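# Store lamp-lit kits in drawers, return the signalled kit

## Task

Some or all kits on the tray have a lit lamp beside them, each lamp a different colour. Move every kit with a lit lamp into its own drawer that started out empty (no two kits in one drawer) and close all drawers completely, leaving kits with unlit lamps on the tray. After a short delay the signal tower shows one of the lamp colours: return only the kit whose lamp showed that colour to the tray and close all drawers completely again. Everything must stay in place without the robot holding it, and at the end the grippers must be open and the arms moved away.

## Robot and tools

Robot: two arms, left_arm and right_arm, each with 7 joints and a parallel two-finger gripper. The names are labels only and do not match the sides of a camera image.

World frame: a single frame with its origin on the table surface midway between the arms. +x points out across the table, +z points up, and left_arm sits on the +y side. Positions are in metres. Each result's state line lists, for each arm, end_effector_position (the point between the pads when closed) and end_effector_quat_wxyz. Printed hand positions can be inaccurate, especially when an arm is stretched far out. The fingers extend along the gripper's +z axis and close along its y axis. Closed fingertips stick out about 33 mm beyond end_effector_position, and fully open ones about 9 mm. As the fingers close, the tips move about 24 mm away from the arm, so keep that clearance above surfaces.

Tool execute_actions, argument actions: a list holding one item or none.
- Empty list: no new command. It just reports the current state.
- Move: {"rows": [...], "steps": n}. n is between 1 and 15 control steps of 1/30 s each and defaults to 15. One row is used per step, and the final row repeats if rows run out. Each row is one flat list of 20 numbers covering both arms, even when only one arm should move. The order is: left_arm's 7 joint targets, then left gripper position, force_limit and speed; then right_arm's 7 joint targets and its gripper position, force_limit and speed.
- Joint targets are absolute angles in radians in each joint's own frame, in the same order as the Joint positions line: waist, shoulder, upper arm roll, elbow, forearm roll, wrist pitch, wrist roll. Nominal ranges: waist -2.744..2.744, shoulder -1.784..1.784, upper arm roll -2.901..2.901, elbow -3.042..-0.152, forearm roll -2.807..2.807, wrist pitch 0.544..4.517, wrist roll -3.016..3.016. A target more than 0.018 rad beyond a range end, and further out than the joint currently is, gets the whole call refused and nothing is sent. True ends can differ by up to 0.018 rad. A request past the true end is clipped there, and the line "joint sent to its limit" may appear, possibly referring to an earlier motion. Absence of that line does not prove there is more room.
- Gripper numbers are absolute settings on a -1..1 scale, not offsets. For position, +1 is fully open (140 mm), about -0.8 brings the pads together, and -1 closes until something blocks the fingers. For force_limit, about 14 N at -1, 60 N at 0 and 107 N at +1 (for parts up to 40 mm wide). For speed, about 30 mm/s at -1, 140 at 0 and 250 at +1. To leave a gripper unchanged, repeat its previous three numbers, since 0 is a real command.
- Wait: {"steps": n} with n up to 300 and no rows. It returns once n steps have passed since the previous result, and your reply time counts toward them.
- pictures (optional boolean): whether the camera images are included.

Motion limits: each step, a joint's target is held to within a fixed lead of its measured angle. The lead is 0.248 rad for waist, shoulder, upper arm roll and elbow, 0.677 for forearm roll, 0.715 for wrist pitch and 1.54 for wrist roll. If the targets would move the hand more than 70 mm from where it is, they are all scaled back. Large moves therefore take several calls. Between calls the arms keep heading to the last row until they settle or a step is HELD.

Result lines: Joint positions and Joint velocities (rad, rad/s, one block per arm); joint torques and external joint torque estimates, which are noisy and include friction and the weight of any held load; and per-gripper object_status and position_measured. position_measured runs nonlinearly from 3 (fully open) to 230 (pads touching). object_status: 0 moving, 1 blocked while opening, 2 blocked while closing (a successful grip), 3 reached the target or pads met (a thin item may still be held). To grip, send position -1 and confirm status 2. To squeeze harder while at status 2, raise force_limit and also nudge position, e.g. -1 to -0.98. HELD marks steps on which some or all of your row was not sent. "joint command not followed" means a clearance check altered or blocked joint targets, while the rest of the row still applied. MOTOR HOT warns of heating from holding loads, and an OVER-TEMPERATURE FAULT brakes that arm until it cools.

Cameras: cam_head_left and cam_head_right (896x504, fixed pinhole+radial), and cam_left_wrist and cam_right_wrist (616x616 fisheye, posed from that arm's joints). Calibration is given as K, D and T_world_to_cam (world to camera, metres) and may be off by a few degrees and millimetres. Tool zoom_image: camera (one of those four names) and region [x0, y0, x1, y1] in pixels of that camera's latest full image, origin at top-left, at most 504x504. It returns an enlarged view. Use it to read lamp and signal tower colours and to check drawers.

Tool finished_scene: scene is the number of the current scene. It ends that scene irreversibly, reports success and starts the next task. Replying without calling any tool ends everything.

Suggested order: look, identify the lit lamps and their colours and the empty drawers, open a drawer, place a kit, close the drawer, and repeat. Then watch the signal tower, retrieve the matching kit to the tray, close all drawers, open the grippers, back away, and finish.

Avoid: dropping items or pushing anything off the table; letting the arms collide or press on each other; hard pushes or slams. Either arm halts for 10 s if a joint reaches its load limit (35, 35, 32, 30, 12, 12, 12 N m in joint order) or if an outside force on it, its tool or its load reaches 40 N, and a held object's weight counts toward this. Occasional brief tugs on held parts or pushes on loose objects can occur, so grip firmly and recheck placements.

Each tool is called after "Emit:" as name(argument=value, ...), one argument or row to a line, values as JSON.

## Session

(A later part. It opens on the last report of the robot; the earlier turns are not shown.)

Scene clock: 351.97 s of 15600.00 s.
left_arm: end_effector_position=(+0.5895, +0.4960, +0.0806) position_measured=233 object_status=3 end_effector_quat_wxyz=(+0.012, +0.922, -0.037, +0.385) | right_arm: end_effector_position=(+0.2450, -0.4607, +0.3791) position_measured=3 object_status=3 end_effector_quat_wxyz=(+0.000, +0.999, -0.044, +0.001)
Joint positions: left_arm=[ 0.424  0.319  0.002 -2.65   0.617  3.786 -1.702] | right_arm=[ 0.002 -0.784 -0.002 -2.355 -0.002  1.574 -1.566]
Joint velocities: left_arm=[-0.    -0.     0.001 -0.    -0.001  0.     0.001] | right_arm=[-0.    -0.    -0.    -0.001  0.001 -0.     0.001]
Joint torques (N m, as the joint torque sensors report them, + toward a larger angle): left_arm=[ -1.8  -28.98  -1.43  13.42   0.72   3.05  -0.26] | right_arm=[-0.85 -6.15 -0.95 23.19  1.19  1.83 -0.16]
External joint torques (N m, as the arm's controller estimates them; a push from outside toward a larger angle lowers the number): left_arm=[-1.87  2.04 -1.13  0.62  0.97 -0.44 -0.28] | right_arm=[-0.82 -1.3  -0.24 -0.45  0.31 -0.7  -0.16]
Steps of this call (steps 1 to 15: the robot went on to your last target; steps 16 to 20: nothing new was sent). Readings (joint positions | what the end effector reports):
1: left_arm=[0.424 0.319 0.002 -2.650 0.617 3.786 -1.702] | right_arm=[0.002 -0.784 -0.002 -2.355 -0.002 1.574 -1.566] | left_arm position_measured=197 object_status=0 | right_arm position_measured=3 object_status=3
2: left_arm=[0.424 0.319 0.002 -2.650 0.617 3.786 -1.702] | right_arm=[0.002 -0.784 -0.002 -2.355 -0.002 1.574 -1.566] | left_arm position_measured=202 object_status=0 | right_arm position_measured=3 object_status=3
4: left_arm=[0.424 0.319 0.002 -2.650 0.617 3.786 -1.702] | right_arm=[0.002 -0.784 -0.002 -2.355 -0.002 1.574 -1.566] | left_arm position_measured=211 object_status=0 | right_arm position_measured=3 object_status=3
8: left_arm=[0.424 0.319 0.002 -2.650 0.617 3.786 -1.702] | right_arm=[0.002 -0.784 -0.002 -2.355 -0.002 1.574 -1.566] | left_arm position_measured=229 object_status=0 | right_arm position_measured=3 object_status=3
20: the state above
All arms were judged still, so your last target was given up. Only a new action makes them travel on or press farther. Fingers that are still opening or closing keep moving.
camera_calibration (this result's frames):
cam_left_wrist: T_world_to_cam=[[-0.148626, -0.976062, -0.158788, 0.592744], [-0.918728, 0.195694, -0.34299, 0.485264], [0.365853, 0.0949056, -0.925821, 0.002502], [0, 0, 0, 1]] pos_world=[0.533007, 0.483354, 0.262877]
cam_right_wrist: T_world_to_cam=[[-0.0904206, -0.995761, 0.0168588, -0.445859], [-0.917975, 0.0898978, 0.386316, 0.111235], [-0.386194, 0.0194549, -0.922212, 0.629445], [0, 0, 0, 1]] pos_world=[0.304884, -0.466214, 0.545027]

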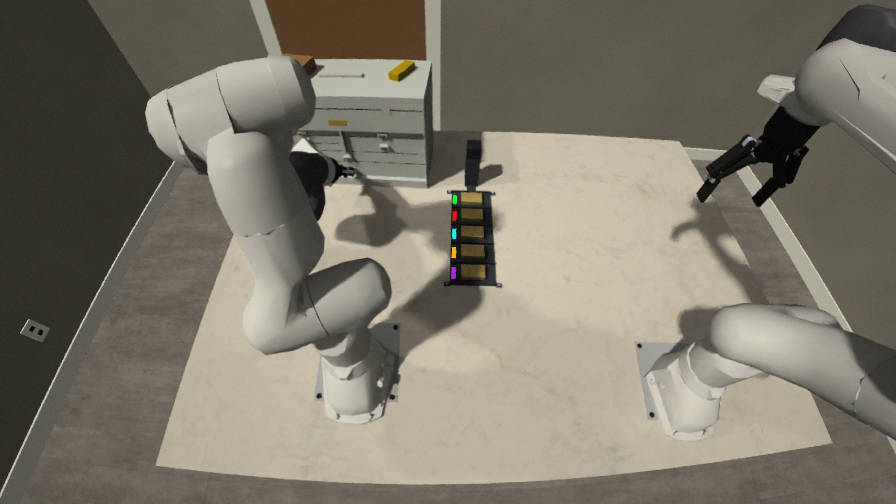

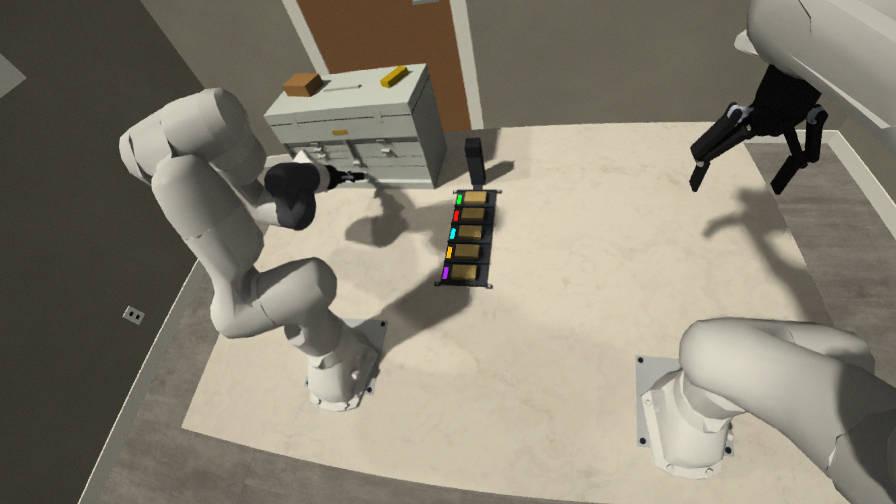

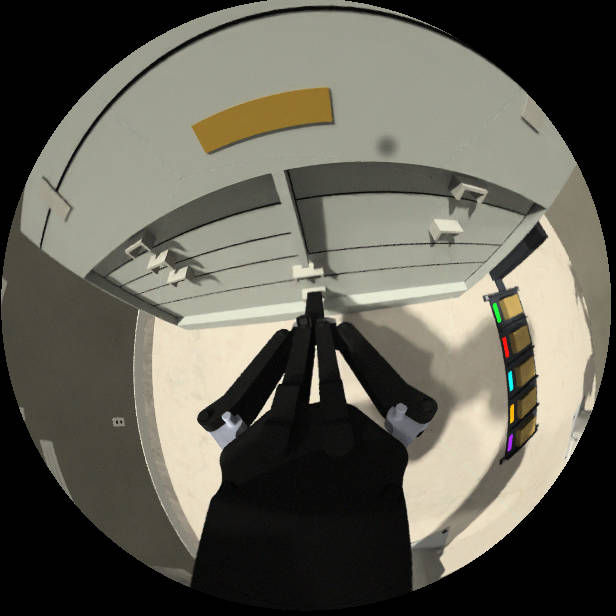

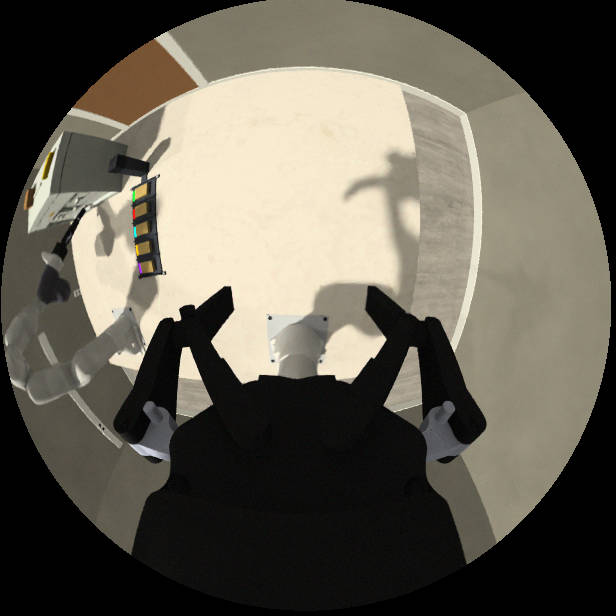

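Emit:
execute_actions(
  actions=[
    {"rows": [[0.421,0.321,0,-2.649,0.620,3.782,-1.709,0,0,1, 0,-0.785,0,-2.356,0,1.571,-1.571,1,0,1]], "steps": 12},
  ],
  pictures=false,
)

Emit:
execute_actions(
  actions=[
    {"rows": [[0.401,0.397,0,-2.596,0.585,3.80,-1.688,0,0,1, 0,-0.785,0,-2.356,0,1.571,-1.571,1,0,1]], "steps": 15},
  ],
  pictures=false,
)

Emit:
execute_actions(
  actions=[
    {"steps": 15},
  ],
)

Emit:
zoom_image(
  camera="cam_left_wrist",
  region=[200, 200, 420, 340],
)

Scene clock: 368.70 s of 15600.00 s.
left_arm: end_effector_position=(+0.5895, +0.4960, +0.0806) position_measured=129 object_status=0 end_effector_quat_wxyz=(+0.012, +0.922, -0.037, +0.385) | right_arm: end_effector_position=(+0.2450, -0.4607, +0.3791) position_measured=3 object_status=3 end_effector_quat_wxyz=(+0.000, +0.999, -0.044, +0.001)
Joint positions: left_arm=[ 0.424  0.319  0.002 -2.65   0.617  3.786 -1.702] | right_arm=[ 0.002 -0.784 -0.002 -2.355 -0.002  1.574 -1.566]
Joint velocities: left_arm=[ 0.001 -0.    -0.001  0.002  0.001 -0.     0.001] | right_arm=[ 0.001  0.001  0.002 -0.001 -0.    -0.001  0.001]
Joint torques (N m, as the joint torque sensors report them, + toward a larger angle): left_arm=[ -2.81 -29.76  -1.26  13.2    0.64   2.91  -0.25] | right_arm=[-1.   -6.28 -1.05 23.43  1.19  1.86 -0.15]
External joint torques (N m, as the arm's controller estimates them; a push from outside toward a larger angle lowers the number): left_arm=[-2.77  1.33 -0.85  0.33  0.86 -0.59 -0.27] | right_arm=[-1.01 -1.47 -0.42 -0.18  0.32 -0.67 -0.15]
Steps of this call (steps 1 to 90: nothing new was sent; then 13.33 s passed at rest; steps 91 to 102: all 12 steps of this action). Readings (joint positions | what the end effector reports):
91: left_arm=[0.424 0.319 0.002 -2.650 0.617 3.786 -1.702] | right_arm=[0.002 -0.784 -0.002 -2.355 -0.002 1.574 -1.566] | left_arm position_measured=233 object_status=0 | right_arm position_measured=3 object_status=3
92: left_arm=[0.424 0.319 0.002 -2.650 0.617 3.786 -1.702] | right_arm=[0.002 -0.784 -0.002 -2.355 -0.002 1.574 -1.566] | left_arm position_measured=230 object_status=0 | right_arm position_measured=3 object_status=3
94: left_arm=[0.424 0.319 0.002 -2.650 0.617 3.786 -1.702] | right_arm=[0.002 -0.784 -0.002 -2.355 -0.002 1.574 -1.566] | left_arm position_measured=203 object_status=0 | right_arm position_measured=3 object_status=3
98: left_arm=[0.424 0.319 0.002 -2.650 0.617 3.786 -1.702] | right_arm=[0.002 -0.784 -0.002 -2.355 -0.002 1.574 -1.566] | left_arm position_measured=149 object_status=0 | right_arm position_measured=3 object_status=3
102: the state above

Scene clock: 369.20 s of 15600.00 s.
left_arm: end_effector_position=(+0.5999, +0.4934, +0.0600) position_measured=129 object_status=3 end_effector_quat_wxyz=(+0.018, +0.924, -0.034, +0.379) | right_arm: end_effector_position=(+0.2450, -0.4607, +0.3791) position_measured=3 object_status=3 end_effector_quat_wxyz=(+0.000, +0.999, -0.044, +0.001)
Joint positions: left_arm=[ 0.404  0.394  0.002 -2.602  0.59   3.796 -1.697] | right_arm=[ 0.002 -0.784 -0.002 -2.355 -0.002  1.574 -1.566]
Joint velocities: left_arm=[ 0.001  0.001 -0.    -0.001 -0.002  0.003  0.003] | right_arm=[-0.     0.001 -0.002 -0.     0.002  0.001 -0.001]
Joint torques (N m, as the joint torque sensors report them, + toward a larger angle): left_arm=[ -1.9  -31.25  -1.32  15.69  -1.35   4.07   0.47] | right_arm=[-1.04 -6.29 -0.84 23.15  1.18  1.88 -0.15]
External joint torques (N m, as the arm's controller estimates them; a push from outside toward a larger angle lowers the number): left_arm=[-1.98  1.43 -0.98  3.42 -1.16  0.58  0.45] | right_arm=[-0.98 -1.54 -0.09 -0.48  0.31 -0.65 -0.16]
Steps of this call (steps 1 to 15: all 15 steps of this action). Readings (joint positions | what the end effector reports):
1: left_arm=[0.420 0.334 0.002 -2.636 0.611 3.789 -1.702] | right_arm=[0.002 -0.784 -0.002 -2.355 -0.002 1.574 -1.566] | left_arm position_measured=129 object_status=0 | right_arm position_measured=3 object_status=3
2: left_arm=[0.415 0.354 0.002 -2.621 0.605 3.791 -1.701] | right_arm=[0.002 -0.784 -0.002 -2.355 -0.002 1.574 -1.566] | left_arm position_measured=129 object_status=0 | right_arm position_measured=3 object_status=3
4: left_arm=[0.408 0.380 0.002 -2.607 0.598 3.792 -1.700] | right_arm=[0.002 -0.784 -0.002 -2.355 -0.002 1.574 -1.566] | left_arm position_measured=129 object_status=3 | right_arm position_measured=3 object_status=3
8: left_arm=[0.405 0.393 0.002 -2.602 0.592 3.794 -1.698] | right_arm=[0.002 -0.784 -0.002 -2.355 -0.002 1.574 -1.566] | left_arm position_measured=129 object_status=3 | right_arm position_measured=3 object_status=3
15: the state above

Scene clock: 369.70 s of 15600.00 s.
left_arm: end_effector_position=(+0.5999, +0.4934, +0.0600) position_measured=129 object_status=3 end_effector_quat_wxyz=(+0.018, +0.924, -0.034, +0.379) | right_arm: end_effector_position=(+0.2450, -0.4607, +0.3791) position_measured=3 object_status=3 end_effector_quat_wxyz=(+0.000, +0.999, -0.044, +0.001)
Joint positions: left_arm=[ 0.404  0.394  0.002 -2.602  0.59   3.796 -1.697] | right_arm=[ 0.002 -0.784 -0.002 -2.355 -0.002  1.574 -1.566]
Joint velocities: left_arm=[ 0.    -0.     0.    -0.001 -0.002 -0.    -0.   ] | right_arm=[-0.     0.     0.001 -0.001 -0.    -0.001  0.001]
Joint torques (N m, as the joint torque sensors report them, + toward a larger angle): left_arm=[ -1.8  -29.92  -1.73  15.27  -1.29   4.17   0.48] | right_arm=[-0.95 -6.12 -1.3  23.3   1.14  1.85 -0.14]
External joint torques (N m, as the arm's controller estimates them; a push from outside toward a larger angle lowers the number): left_arm=[-1.81  2.73 -1.33  3.03 -1.11  0.69  0.46] | right_arm=[-0.95 -1.23 -0.64 -0.4   0.27 -0.68 -0.14]
Steps of this call (steps 1 to 15: the robot went on to your last target). Readings (joint positions | what the end effector reports):
1: left_arm=[0.404 0.394 0.002 -2.602 0.590 3.796 -1.697] | right_arm=[0.002 -0.784 -0.002 -2.355 -0.002 1.574 -1.566] | left_arm position_measured=129 object_status=3 | right_arm position_measured=3 object_status=3
2: left_arm=[0.404 0.394 0.002 -2.602 0.590 3.796 -1.697] | right_arm=[0.002 -0.784 -0.002 -2.355 -0.002 1.574 -1.566] | left_arm position_measured=129 object_status=3 | right_arm position_measured=3 object_status=3
4: left_arm=[0.404 0.394 0.002 -2.602 0.590 3.796 -1.697] | right_arm=[0.002 -0.784 -0.002 -2.355 -0.002 1.574 -1.566] | left_arm position_measured=129 object_status=3 | right_arm position_measured=3 object_status=3
8: left_arm=[0.404 0.394 0.002 -2.602 0.590 3.796 -1.697] | right_arm=[0.002 -0.784 -0.002 -2.355 -0.002 1.574 -1.566] | left_arm position_measured=129 object_status=3 | right_arm position_measured=3 object_status=3
15: the state above
All arms were judged still, so your last target was given up. Only a new action makes them travel on or press farther. Fingers that are still opening or closing keep moving.
camera_calibration (this result's frames):
cam_left_wrist: T_world_to_cam=[[-0.148208, -0.97831, -0.14472, 0.588514], [-0.92306, 0.189367, -0.334815, 0.493512], [0.354958, 0.0839627, -0.931104, -0.00790868], [0, 0, 0, 1]] pos_world=[0.545571, 0.482959, 0.243041]
cam_right_wrist: T_world_to_cam=[[-0.0904311, -0.99576, 0.0168729, -0.445865], [-0.917958, 0.0899121, 0.386353, 0.111217], [-0.386232, 0.0194497, -0.922197, 0.62943], [0, 0, 0, 1]] pos_world=[0.304878, -0.466216, 0.545012]

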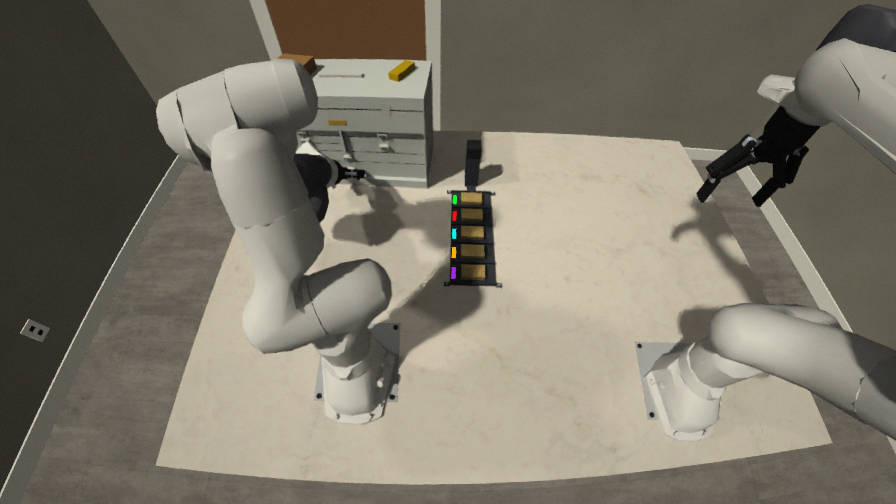

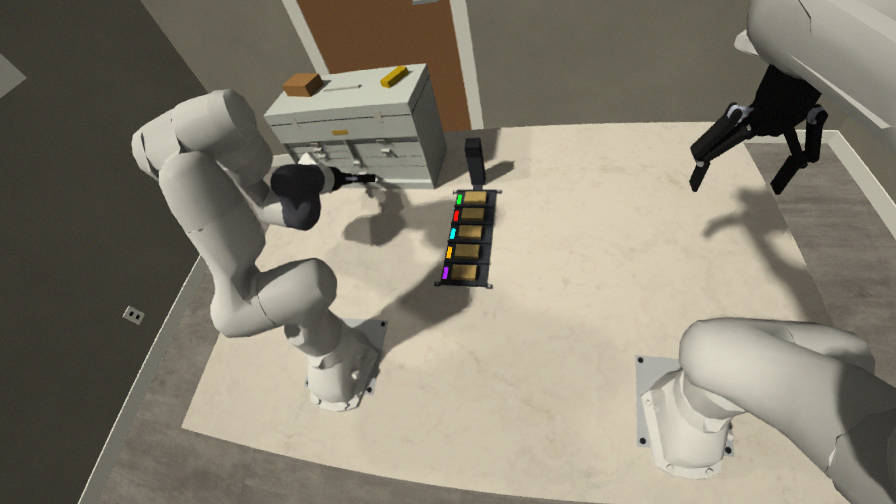

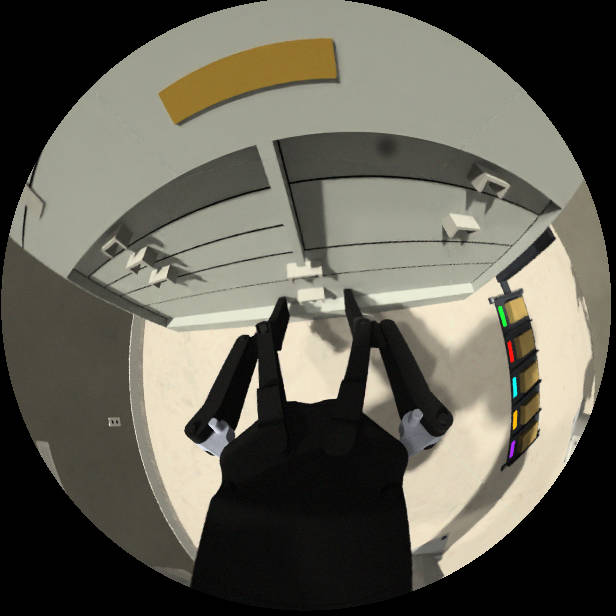

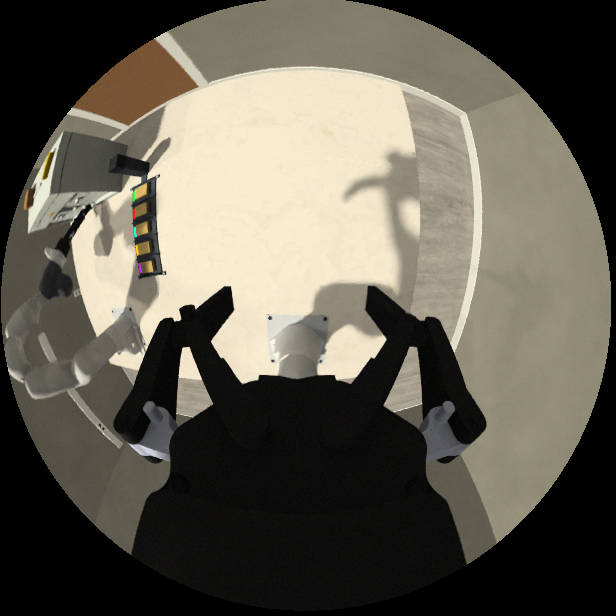

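Region (200, 200, 420, 340) of cam_left_wrist's 616x616 image, scaled by 2.291, with more detail than that image has; it fills the top 321 rows of this view, and the rest is white.

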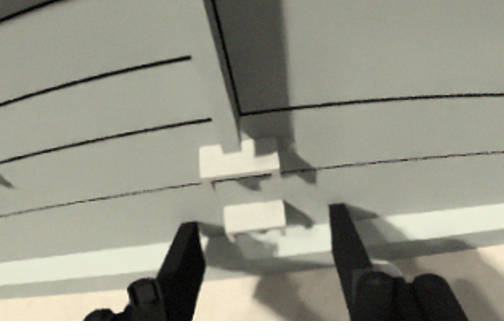

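Emit:
execute_actions(
  actions=[
    {"rows": [[0.422,0.358,0,-2.624,0.613,3.793,-1.70,0,0,1, 0,-0.785,0,-2.356,0,1.571,-1.571,1,0,1]], "steps": 15},
  ],
  pictures=false,
)

Emit:
execute_actions(
  actions=[
    {"rows": [[0.422,0.358,0,-2.624,0.613,3.793,-1.70,-1,0,-0.5, 0,-0.785,0,-2.356,0,1.571,-1.571,1,0,1]], "steps": 15},
  ],
  pictures=false,
)

Emit:
execute_actions(
  actions=[
    {"steps": 15},
  ],
  pictures=false,
)

Scene clock: 387.40 s of 15600.00 s.
left_arm: end_effector_position=(+0.5958, +0.4958, +0.0711) position_measured=129 object_status=3 end_effector_quat_wxyz=(+0.015, +0.922, -0.038, +0.384) | right_arm: end_effector_position=(+0.2450, -0.4607, +0.3791) position_measured=3 object_status=3 end_effector_quat_wxyz=(+0.000, +0.999, -0.044, +0.001)
Joint positions: left_arm=[ 0.419  0.36   0.001 -2.622  0.61   3.796 -1.696] | right_arm=[ 0.002 -0.784 -0.002 -2.355 -0.002  1.574 -1.566]
Joint velocities: left_arm=[ 0.001  0.     0.    -0.002  0.003 -0.001  0.001] | right_arm=[-0.    -0.    -0.    -0.    -0.001  0.     0.   ]
Joint torques (N m, as the joint torque sensors report them, + toward a larger angle): left_arm=[  1.51 -33.63  -1.06  11.02   0.62   3.15  -0.02] | right_arm=[-0.77 -5.94 -1.07 23.21  1.2   1.82 -0.12]
External joint torques (N m, as the arm's controller estimates them; a push from outside toward a larger angle lowers the number): left_arm=[ 1.46 -1.71 -0.7  -1.48  0.83 -0.33 -0.04] | right_arm=[-0.81 -1.21 -0.47 -0.38  0.32 -0.7  -0.12]
Steps of this call (steps 1 to 90: nothing new was sent; then 14.20 s passed at rest; steps 91 to 105: all 15 steps of this action). Readings (joint positions | what the end effector reports):
91: left_arm=[0.407 0.388 0.001 -2.608 0.595 3.796 -1.696] | right_arm=[0.002 -0.784 -0.002 -2.355 -0.002 1.574 -1.566] | left_arm position_measured=129 object_status=3 | right_arm position_measured=3 object_status=3
92: left_arm=[0.411 0.379 0.001 -2.614 0.599 3.796 -1.696] | right_arm=[0.002 -0.784 -0.002 -2.355 -0.002 1.574 -1.566] | left_arm position_measured=129 object_status=3 | right_arm position_measured=3 object_status=3
94: left_arm=[0.416 0.367 0.001 -2.619 0.603 3.796 -1.696] | right_arm=[0.002 -0.784 -0.002 -2.355 -0.002 1.574 -1.566] | left_arm position_measured=129 object_status=3 | right_arm position_measured=3 object_status=3
98: left_arm=[0.419 0.360 0.001 -2.621 0.608 3.796 -1.696] | right_arm=[0.002 -0.784 -0.002 -2.355 -0.002 1.574 -1.566] | left_arm position_measured=129 object_status=3 | right_arm position_measured=3 object_status=3
105: the state above

Scene clock: 387.90 s of 15600.00 s.
left_arm: end_effector_position=(+0.5956, +0.4966, +0.0714) position_measured=192 object_status=0 end_effector_quat_wxyz=(+0.014, +0.922, -0.037, +0.384) | right_arm: end_effector_position=(+0.2450, -0.4607, +0.3791) position_measured=3 object_status=3 end_effector_quat_wxyz=(+0.000, +0.999, -0.044, +0.001)
Joint positions: left_arm=[ 0.42   0.359  0.001 -2.623  0.61   3.796 -1.696] | right_arm=[ 0.002 -0.784 -0.002 -2.355 -0.002  1.574 -1.566]
Joint velocities: left_arm=[-0.001  0.001  0.001 -0.001  0.001 -0.001  0.001] | right_arm=[ 0.    -0.    -0.     0.001  0.     0.    -0.001]
Joint torques (N m, as the joint torque sensors report them, + toward a larger angle): left_arm=[  0.79 -33.    -1.12  11.1    0.59   3.17  -0.06] | right_arm=[-0.62 -6.35 -0.75 23.39  1.19  1.86 -0.18]
External joint torques (N m, as the arm's controller estimates them; a push from outside toward a larger angle lowers the number): left_arm=[ 0.77 -1.15 -0.71 -1.27  0.81 -0.28 -0.08] | right_arm=[-0.65 -1.58 -0.15 -0.26  0.31 -0.68 -0.18]
Steps of this call (steps 1 to 15: all 15 steps of this action). Readings (joint positions | what the end effector reports):
1: left_arm=[0.419 0.360 0.001 -2.622 0.610 3.796 -1.696] | right_arm=[0.002 -0.784 -0.002 -2.355 -0.002 1.574 -1.566] | left_arm position_measured=129 object_status=0 | right_arm position_measured=3 object_status=3
2: left_arm=[0.419 0.360 0.001 -2.622 0.610 3.796 -1.696] | right_arm=[0.002 -0.784 -0.002 -2.355 -0.002 1.574 -1.566] | left_arm position_measured=132 object_status=0 | right_arm position_measured=3 object_status=3
4: left_arm=[0.419 0.360 0.001 -2.622 0.610 3.796 -1.696] | right_arm=[0.002 -0.784 -0.002 -2.355 -0.002 1.574 -1.566] | left_arm position_measured=142 object_status=0 | right_arm position_measured=3 object_status=3
8: left_arm=[0.419 0.360 0.001 -2.623 0.610 3.796 -1.696] | right_arm=[0.002 -0.784 -0.002 -2.355 -0.002 1.574 -1.566] | left_arm position_measured=160 object_status=0 | right_arm position_measured=3 object_status=3
15: the state above

Scene clock: 388.40 s of 15600.00 s.
left_arm: end_effector_position=(+0.5956, +0.4966, +0.0714) position_measured=193 object_status=2 end_effector_quat_wxyz=(+0.014, +0.922, -0.037, +0.384) | right_arm: end_effector_position=(+0.2450, -0.4607, +0.3791) position_measured=3 object_status=3 end_effector_quat_wxyz=(+0.000, +0.999, -0.044, +0.001)
Joint positions: left_arm=[ 0.42   0.359  0.001 -2.623  0.61   3.796 -1.696] | right_arm=[ 0.002 -0.784 -0.002 -2.355 -0.002  1.574 -1.566]
Joint velocities: left_arm=[-0.002  0.    -0.001  0.001  0.001  0.    -0.001] | right_arm=[-0.    -0.     0.001  0.001 -0.001 -0.    -0.   ]
Joint torques (N m, as the joint torque sensors report them, + toward a larger angle): left_arm=[  0.36 -32.93  -0.98  11.57   0.66   3.15  -0.13] | right_arm=[-0.68 -6.22 -1.12 23.29  1.22  1.92 -0.18]
External joint torques (N m, as the arm's controller estimates them; a push from outside toward a larger angle lowers the number): left_arm=[ 0.55 -0.95 -0.4  -1.    0.83 -0.35 -0.14] | right_arm=[-0.71 -1.51 -0.52 -0.29  0.34 -0.6  -0.18]
Steps of this call (steps 1 to 15: the robot went on to your last target). Readings (joint positions | what the end effector reports):
1: left_arm=[0.420 0.359 0.001 -2.623 0.610 3.796 -1.696] | right_arm=[0.002 -0.784 -0.002 -2.355 -0.002 1.574 -1.566] | left_arm position_measured=193 object_status=0 | right_arm position_measured=3 object_status=3
2: left_arm=[0.420 0.359 0.001 -2.623 0.610 3.796 -1.696] | right_arm=[0.002 -0.784 -0.002 -2.355 -0.002 1.574 -1.566] | left_arm position_measured=193 object_status=0 | right_arm position_measured=3 object_status=3
4: left_arm=[0.420 0.359 0.001 -2.623 0.610 3.796 -1.696] | right_arm=[0.002 -0.784 -0.002 -2.355 -0.002 1.574 -1.566] | left_arm position_measured=193 object_status=0 | right_arm position_measured=3 object_status=3
8: left_arm=[0.420 0.359 0.001 -2.623 0.610 3.796 -1.696] | right_arm=[0.002 -0.784 -0.002 -2.355 -0.002 1.574 -1.566] | left_arm position_measured=193 object_status=2 | right_arm position_measured=3 object_status=3
15: the state above
All arms were judged still, so your last target was given up. Only a new action makes them travel on or press farther. Fingers that are still opening or closing keep moving.

Emit:
execute_actions(
  actions=[
    {"rows": [[0.452,0.333,0,-2.684,0.625,3.824,-1.672,-1,0,-0.5, 0,-0.785,0,-2.356,0,1.571,-1.571,1,0,1]], "steps": 10},
  ],
  pictures=false,
)

Emit:
execute_actions(
  actions=[
    {"rows": [[0.487,0.307,0,-2.743,0.640,3.852,-1.648,-1,0,-0.5, 0,-0.785,0,-2.356,0,1.571,-1.571,1,0,1]], "steps": 15},
  ],
)

Scene clock: 413.50 s of 15600.00 s.
left_arm: end_effector_position=(+0.5760, +0.4979, +0.0716) position_measured=193 object_status=2 end_effector_quat_wxyz=(+0.016, +0.923, -0.035, +0.383) | right_arm: end_effector_position=(+0.2450, -0.4607, +0.3791) position_measured=3 object_status=3 end_effector_quat_wxyz=(+0.000, +0.999, -0.044, +0.001)
Joint positions: left_arm=[ 0.448  0.334 -0.    -2.678  0.621  3.82  -1.682] | right_arm=[ 0.002 -0.784 -0.002 -2.355 -0.002  1.574 -1.566]
Joint velocities: left_arm=[ 0.007 -0.001 -0.001 -0.01   0.002  0.013  0.02 ] | right_arm=[ 0.     0.001  0.     0.    -0.001 -0.    -0.   ]
Joint torques (N m, as the joint torque sensors report them, + toward a larger angle): left_arm=[  1.41 -30.88  -0.31   8.26   0.96   3.83   0.38] | right_arm=[-0.8  -6.16 -1.18 23.66  1.17  1.87 -0.19]
External joint torques (N m, as the arm's controller estimates them; a push from outside toward a larger angle lowers the number): left_arm=[ 1.54 -0.24  0.21 -3.79  1.11  0.31  0.35] | right_arm=[-0.81 -1.32 -0.54 -0.04  0.29 -0.67 -0.19]
Steps of this call (steps 1 to 90: nothing new was sent; then 21.77 s passed at rest; steps 91 to 100: all 10 steps of this action). Readings (joint positions | what the end effector reports):
91: left_arm=[0.426 0.353 -0.000 -2.634 0.612 3.799 -1.695] | right_arm=[0.002 -0.784 -0.002 -2.355 -0.002 1.574 -1.566] | left_arm position_measured=193 object_status=2 | right_arm position_measured=3 object_status=3
92: left_arm=[0.434 0.346 -0.000 -2.649 0.615 3.805 -1.693] | right_arm=[0.002 -0.784 -0.002 -2.355 -0.002 1.574 -1.566] | left_arm position_measured=193 object_status=2 | right_arm position_measured=3 object_status=3
94: left_arm=[0.442 0.338 -0.000 -2.667 0.618 3.813 -1.689] | right_arm=[0.002 -0.784 -0.002 -2.355 -0.002 1.574 -1.566] | left_arm position_measured=193 object_status=2 | right_arm position_measured=3 object_status=3
98: left_arm=[0.447 0.334 -0.000 -2.677 0.621 3.819 -1.683] | right_arm=[0.002 -0.784 -0.002 -2.355 -0.002 1.574 -1.566] | left_arm position_measured=193 object_status=2 | right_arm position_measured=3 object_status=3
100: the state above

Scene clock: 414.00 s of 15600.00 s.
left_arm: end_effector_position=(+0.5539, +0.4994, +0.0719) position_measured=193 object_status=2 end_effector_quat_wxyz=(+0.017, +0.923, -0.035, +0.383) | right_arm: end_effector_position=(+0.2450, -0.4607, +0.3791) position_measured=3 object_status=3 end_effector_quat_wxyz=(+0.000, +0.999, -0.044, +0.001)
Joint positions: left_arm=[ 0.483  0.308 -0.002 -2.738  0.636  3.849 -1.656] | right_arm=[ 0.002 -0.784 -0.002 -2.355 -0.002  1.574 -1.566]
Joint velocities: left_arm=[ 0.     0.    -0.    -0.003 -0.     0.003  0.012] | right_arm=[ 0.    -0.001  0.001 -0.001 -0.001 -0.     0.001]
Joint torques (N m, as the joint torque sensors report them, + toward a larger angle): left_arm=[  0.92 -29.71   0.64   7.66   0.99   4.13   0.3 ] | right_arm=[-1.1  -5.81 -1.32 23.32  1.25  1.87 -0.2 ]
External joint torques (N m, as the arm's controller estimates them; a push from outside toward a larger angle lowers the number): left_arm=[ 1.03 -0.65  1.14 -3.58  1.1   0.62  0.28] | right_arm=[-1.09 -0.89 -0.67 -0.36  0.38 -0.65 -0.2 ]
Steps of this call (steps 1 to 15: all 15 steps of this action). Readings (joint positions | what the end effector reports):
1: left_arm=[0.456 0.328 -0.002 -2.690 0.623 3.824 -1.679] | right_arm=[0.002 -0.784 -0.002 -2.355 -0.002 1.574 -1.566] | left_arm position_measured=193 object_status=2 | right_arm position_measured=3 object_status=3
2: left_arm=[0.464 0.320 -0.002 -2.706 0.628 3.831 -1.675] | right_arm=[0.002 -0.784 -0.002 -2.355 -0.002 1.574 -1.566] | left_arm position_measured=193 object_status=2 | right_arm position_measured=3 object_status=3
4: left_arm=[0.475 0.312 -0.002 -2.725 0.633 3.840 -1.670] | right_arm=[0.002 -0.784 -0.002 -2.355 -0.002 1.574 -1.566] | left_arm position_measured=193 object_status=2 | right_arm position_measured=3 object_status=3
8: left_arm=[0.482 0.308 -0.002 -2.736 0.636 3.847 -1.662] | right_arm=[0.002 -0.784 -0.002 -2.355 -0.002 1.574 -1.566] | left_arm position_measured=193 object_status=2 | right_arm position_measured=3 object_status=3
15: the state above
camera_calibration (this result's frames):
cam_left_wrist: T_world_to_cam=[[-0.149566, -0.977602, -0.148069, 0.589914], [-0.919965, 0.192471, -0.341496, 0.451145], [0.362346, 0.0851425, -0.928147, 0.0141322], [0, 0, 0, 1]] pos_world=[0.498148, 0.488666, 0.254529]
cam_right_wrist: T_world_to_cam=[[-0.0904393, -0.995759, 0.0168891, -0.445871], [-0.917938, 0.089925, 0.386398, 0.111191], [-0.386278, 0.0194425, -0.922177, 0.629411], [0, 0, 0, 1]] pos_world=[0.30487, -0.466217, 0.544994]

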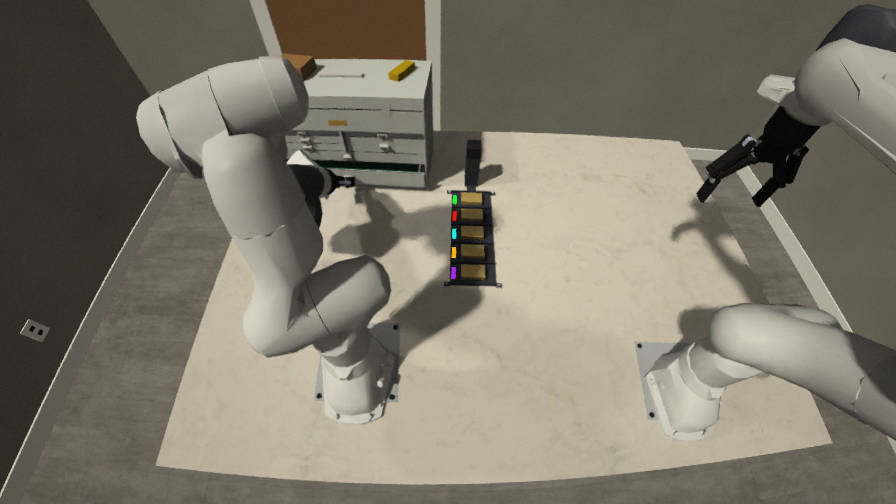

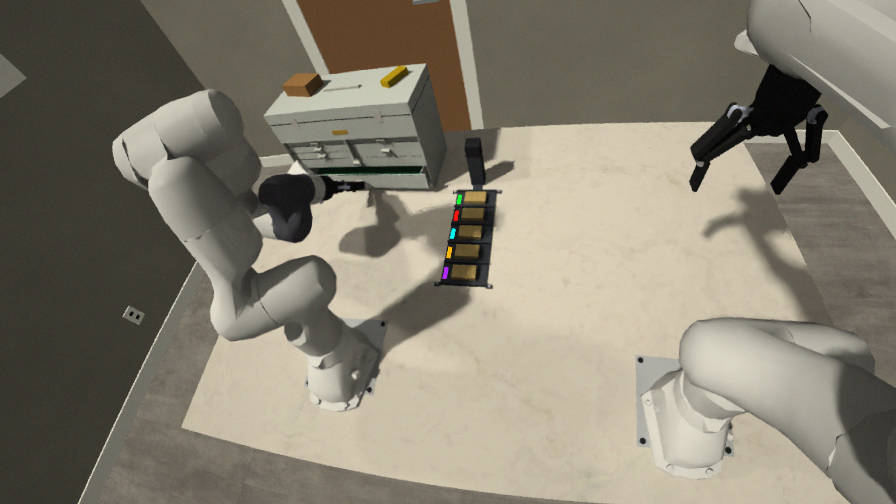

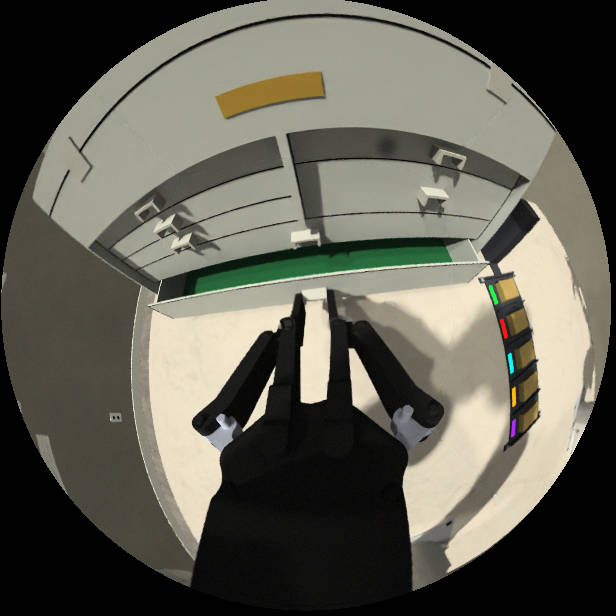

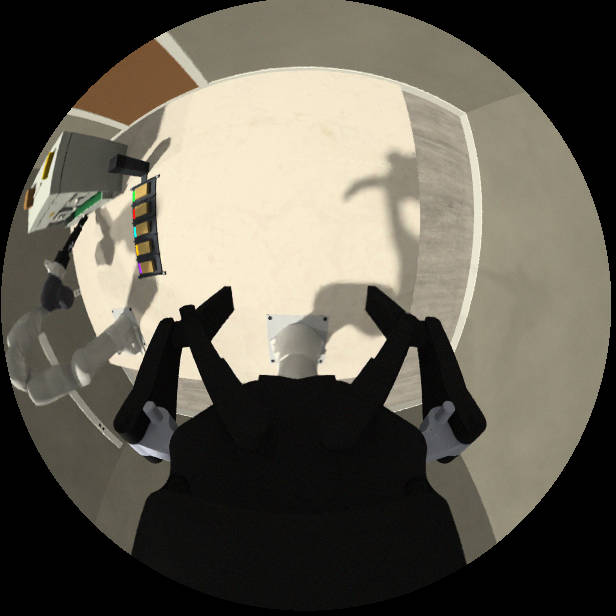

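Working.

Emit:
execute_actions(
  actions=[
    {"rows": [[0.527,0.284,0,-2.802,0.658,3.882,-1.619,-1,0,-0.5, 0,-0.785,0,-2.356,0,1.571,-1.571,1,0,1]], "steps": 8},
  ],
  pictures=false,
)

Emit:
execute_actions(
  actions=[
    {"rows": [[0.569,0.263,0,-2.859,0.678,3.911,-1.589,-1,0,-0.5, 0,-0.785,0,-2.356,0,1.571,-1.571,1,0,1]], "steps": 8},
  ],
  pictures=false,
)

Emit:
execute_actions(
  actions=[
    {"rows": [[0.619,0.244,0,-2.914,0.705,3.939,-1.555,-1,0,-0.5, 0,-0.785,0,-2.356,0,1.571,-1.571,1,0,1]], "steps": 8},
  ],
  pictures=false,
)

Emit:
execute_actions(
  actions=[
    {"rows": [[0.673,0.227,0,-2.968,0.735,3.966,-1.52,-1,0,-0.5, 0,-0.785,0,-2.356,0,1.571,-1.571,1,0,1]], "steps": 15},
  ],
)

Scene clock: 425.37 s of 15600.00 s.
left_arm: end_effector_position=(+0.5324, +0.5008, +0.0722) position_measured=193 object_status=2 end_effector_quat_wxyz=(+0.018, +0.923, -0.034, +0.383) | right_arm: end_effector_position=(+0.2450, -0.4607, +0.3791) position_measured=3 object_status=3 end_effector_quat_wxyz=(+0.000, +0.999, -0.044, +0.001)
Joint positions: left_arm=[ 0.521  0.285 -0.004 -2.795  0.654  3.878 -1.634] | right_arm=[ 0.002 -0.784 -0.002 -2.355 -0.002  1.574 -1.566]
Joint velocities: left_arm=[ 0.021 -0.003  0.001 -0.026  0.011  0.027  0.043] | right_arm=[-0.     0.    -0.001  0.001  0.002 -0.001  0.001]
Joint torques (N m, as the joint torque sensors report them, + toward a larger angle): left_arm=[  0.26 -28.86   2.15   7.58   0.89   3.62   0.15] | right_arm=[-1.06 -6.1  -1.28 23.47  1.19  1.84 -0.15]
External joint torques (N m, as the arm's controller estimates them; a push from outside toward a larger angle lowers the number): left_arm=[ 0.5  -1.18  2.77 -3.19  0.94  0.08  0.12] | right_arm=[-1.02 -1.17 -0.54 -0.25  0.32 -0.7  -0.15]
Steps of this call (steps 1 to 15: the robot went on to your last target; steps 16 to 90: nothing new was sent; then 8.10 s passed at rest; steps 91 to 98: all 8 steps of this action). Readings (joint positions | what the end effector reports):
91: left_arm=[0.492 0.303 -0.004 -2.749 0.639 3.854 -1.651] | right_arm=[0.002 -0.784 -0.002 -2.355 -0.002 1.574 -1.566] | left_arm position_measured=193 object_status=2 | right_arm position_measured=3 object_status=3
92: left_arm=[0.502 0.295 -0.004 -2.766 0.644 3.861 -1.648] | right_arm=[0.002 -0.784 -0.002 -2.355 -0.002 1.574 -1.566] | left_arm position_measured=193 object_status=2 | right_arm position_measured=3 object_status=3
94: left_arm=[0.514 0.288 -0.004 -2.785 0.650 3.870 -1.642] | right_arm=[0.002 -0.784 -0.002 -2.355 -0.002 1.574 -1.566] | left_arm position_measured=193 object_status=2 | right_arm position_measured=3 object_status=3
98: the state above

Scene clock: 425.63 s of 15600.00 s.
left_arm: end_effector_position=(+0.5105, +0.5022, +0.0724) position_measured=193 object_status=2 end_effector_quat_wxyz=(+0.019, +0.923, -0.033, +0.383) | right_arm: end_effector_position=(+0.2450, -0.4607, +0.3791) position_measured=3 object_status=3 end_effector_quat_wxyz=(+0.000, +0.999, -0.044, +0.001)
Joint positions: left_arm=[ 0.563  0.264 -0.004 -2.852  0.674  3.907 -1.607] | right_arm=[ 0.002 -0.784 -0.002 -2.355 -0.002  1.574 -1.566]
Joint velocities: left_arm=[ 0.024 -0.     0.001 -0.027  0.013  0.028  0.058] | right_arm=[ 0.001  0.002  0.    -0.001  0.001  0.001  0.001]
Joint torques (N m, as the joint torque sensors report them, + toward a larger angle): left_arm=[  2.49 -25.75   2.73   6.04   0.91   3.52   0.17] | right_arm=[-0.76 -6.31 -1.25 23.5   1.2   1.85 -0.19]
External joint torques (N m, as the arm's controller estimates them; a push from outside toward a larger angle lowers the number): left_arm=[ 2.77  0.5   3.38 -3.94  0.89 -0.03  0.13] | right_arm=[-0.77 -1.47 -0.61 -0.11  0.33 -0.67 -0.19]
Steps of this call (steps 1 to 8: all 8 steps of this action). Readings (joint positions | what the end effector reports):
1: left_arm=[0.531 0.280 -0.005 -2.806 0.658 3.882 -1.629] | right_arm=[0.002 -0.784 -0.002 -2.355 -0.002 1.574 -1.566] | left_arm position_measured=193 object_status=2 | right_arm position_measured=3 object_status=3
2: left_arm=[0.542 0.273 -0.005 -2.823 0.663 3.890 -1.625] | right_arm=[0.002 -0.784 -0.002 -2.355 -0.002 1.574 -1.566] | left_arm position_measured=193 object_status=2 | right_arm position_measured=3 object_status=3
4: left_arm=[0.555 0.266 -0.005 -2.841 0.670 3.900 -1.617] | right_arm=[0.002 -0.784 -0.002 -2.355 -0.002 1.574 -1.566] | left_arm position_measured=193 object_status=2 | right_arm position_measured=3 object_status=3
8: the state above

Scene clock: 425.90 s of 15600.00 s.
left_arm: end_effector_position=(+0.4882, +0.5036, +0.0727) position_measured=193 object_status=2 end_effector_quat_wxyz=(+0.019, +0.923, -0.033, +0.384) | right_arm: end_effector_position=(+0.2450, -0.4607, +0.3791) position_measured=3 object_status=3 end_effector_quat_wxyz=(+0.000, +0.999, -0.044, +0.001)
Joint positions: left_arm=[ 0.612  0.244 -0.005 -2.907  0.701  3.936 -1.575] | right_arm=[ 0.002 -0.784 -0.002 -2.355 -0.002  1.574 -1.566]
Joint velocities: left_arm=[ 0.028 -0.001  0.001 -0.026  0.018  0.027  0.065] | right_arm=[-0.    -0.001 -0.     0.001  0.    -0.     0.001]
Joint torques (N m, as the joint torque sensors report them, + toward a larger angle): left_arm=[  2.85 -25.     3.13   5.59   0.68   3.35   0.11] | right_arm=[-0.76 -6.33 -0.94 23.09  1.21  1.9  -0.15]
External joint torques (N m, as the arm's controller estimates them; a push from outside toward a larger angle lowers the number): left_arm=[ 3.18 -0.11  3.82 -3.6   0.6  -0.21  0.06] | right_arm=[-0.75 -1.42 -0.23 -0.65  0.33 -0.64 -0.15]
Steps of this call (steps 1 to 8: all 8 steps of this action). Readings (joint positions | what the end effector reports):
1: left_arm=[0.574 0.259 -0.006 -2.862 0.680 3.912 -1.601] | right_arm=[0.002 -0.784 -0.002 -2.355 -0.002 1.574 -1.566] | left_arm position_measured=193 object_status=2 | right_arm position_measured=3 object_status=3
2: left_arm=[0.587 0.253 -0.006 -2.879 0.687 3.919 -1.596] | right_arm=[0.002 -0.784 -0.002 -2.355 -0.002 1.574 -1.566] | left_arm position_measured=193 object_status=2 | right_arm position_measured=3 object_status=3
4: left_arm=[0.602 0.246 -0.005 -2.897 0.695 3.929 -1.587] | right_arm=[0.002 -0.784 -0.002 -2.355 -0.002 1.574 -1.566] | left_arm position_measured=193 object_status=2 | right_arm position_measured=3 object_status=3
8: the state above

Scene clock: 426.40 s of 15600.00 s.
left_arm: end_effector_position=(+0.4651, +0.5051, +0.0729) position_measured=193 object_status=2 end_effector_quat_wxyz=(+0.018, +0.922, -0.036, +0.384) | right_arm: end_effector_position=(+0.2450, -0.4607, +0.3791) position_measured=3 object_status=3 end_effector_quat_wxyz=(+0.000, +0.999, -0.044, +0.001)
Joint positions: left_arm=[ 0.668  0.227 -0.004 -2.963  0.732  3.966 -1.532] | right_arm=[ 0.002 -0.784 -0.002 -2.355 -0.002  1.574 -1.566]
Joint velocities: left_arm=[ 0.002 -0.001  0.001 -0.003  0.001  0.002  0.02 ] | right_arm=[ 0.001 -0.001 -0.001  0.002 -0.002  0.    -0.001]
Joint torques (N m, as the joint torque sensors report them, + toward a larger angle): left_arm=[  1.05 -22.17   2.41   4.84   0.95   3.61   0.42] | right_arm=[-0.73 -6.37 -1.37 22.84  1.23  1.91 -0.19]
External joint torques (N m, as the arm's controller estimates them; a push from outside toward a larger angle lowers the number): left_arm=[ 1.04  1.26  2.77 -3.21  0.87  0.09  0.39] | right_arm=[-0.73 -1.48 -0.69 -0.88  0.35 -0.63 -0.19]
Steps of this call (steps 1 to 15: all 15 steps of this action). Readings (joint positions | what the end effector reports):
1: left_arm=[0.625 0.240 -0.007 -2.917 0.708 3.941 -1.570] | right_arm=[0.002 -0.784 -0.002 -2.355 -0.002 1.574 -1.566] | left_arm position_measured=193 object_status=2 | right_arm position_measured=3 object_status=3
2: left_arm=[0.639 0.235 -0.006 -2.933 0.715 3.948 -1.564] | right_arm=[0.002 -0.784 -0.002 -2.355 -0.002 1.574 -1.566] | left_arm position_measured=193 object_status=2 | right_arm position_measured=3 object_status=3
4: left_arm=[0.656 0.229 -0.005 -2.951 0.724 3.958 -1.554] | right_arm=[0.002 -0.784 -0.002 -2.355 -0.002 1.574 -1.566] | left_arm position_measured=193 object_status=2 | right_arm position_measured=3 object_status=3
8: left_arm=[0.666 0.227 -0.004 -2.961 0.731 3.964 -1.541] | right_arm=[0.002 -0.784 -0.002 -2.355 -0.002 1.574 -1.566] | left_arm position_measured=193 object_status=2 | right_arm position_measured=3 object_status=3
15: the state above
camera_calibration (this result's frames):
cam_left_wrist: T_world_to_cam=[[-0.151283, -0.977525, -0.146827, 0.582993], [-0.918589, 0.19389, -0.344386, 0.367494], [0.365114, 0.0827735, -0.927276, 0.0466091], [0, 0, 0, 1]] pos_world=[0.408755, 0.494779, 0.255378]
cam_right_wrist: T_world_to_cam=[[-0.0904413, -0.995758, 0.0168964, -0.445875], [-0.917928, 0.0899291, 0.386421, 0.111177], [-0.386302, 0.0194387, -0.922168, 0.629402], [0, 0, 0, 1]] pos_world=[0.304866, -0.466216, 0.544987]

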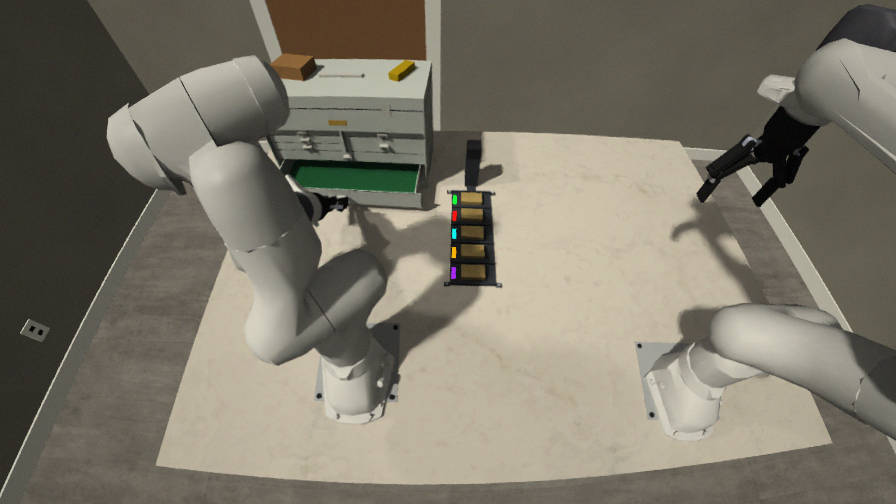

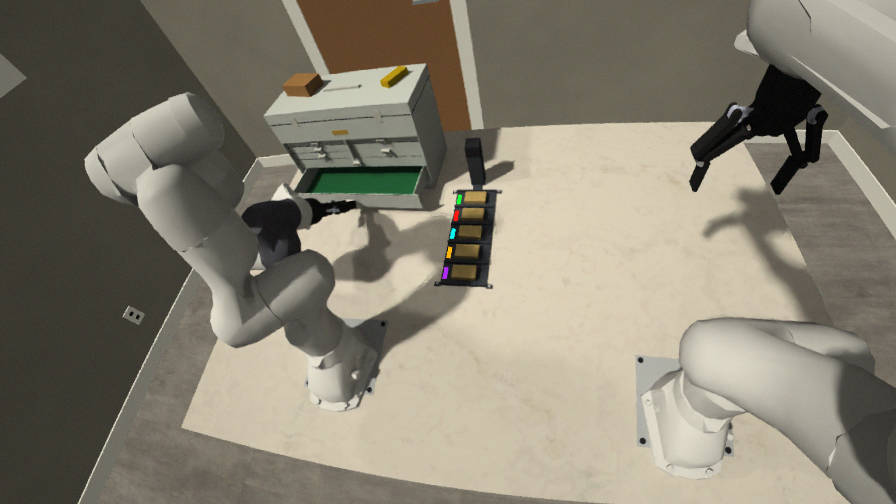

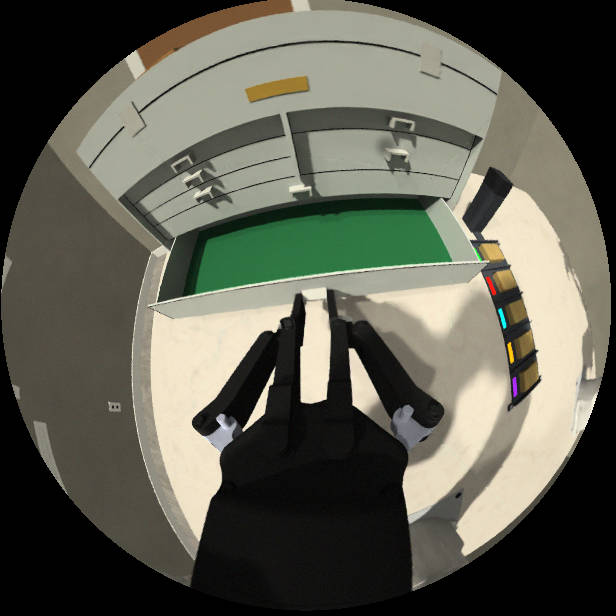

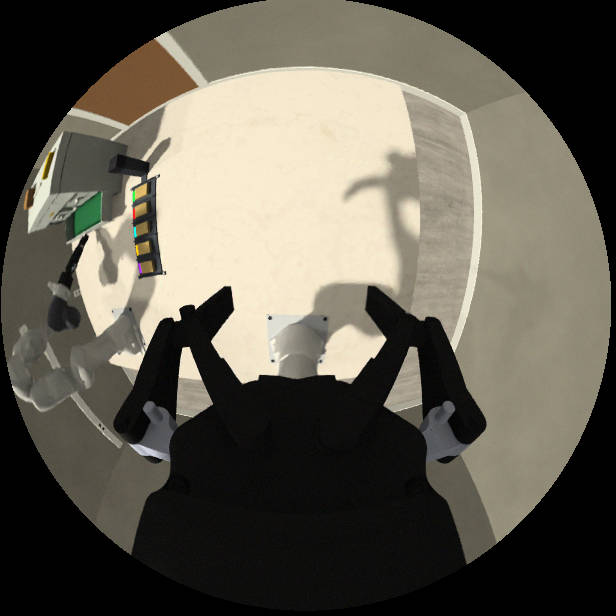

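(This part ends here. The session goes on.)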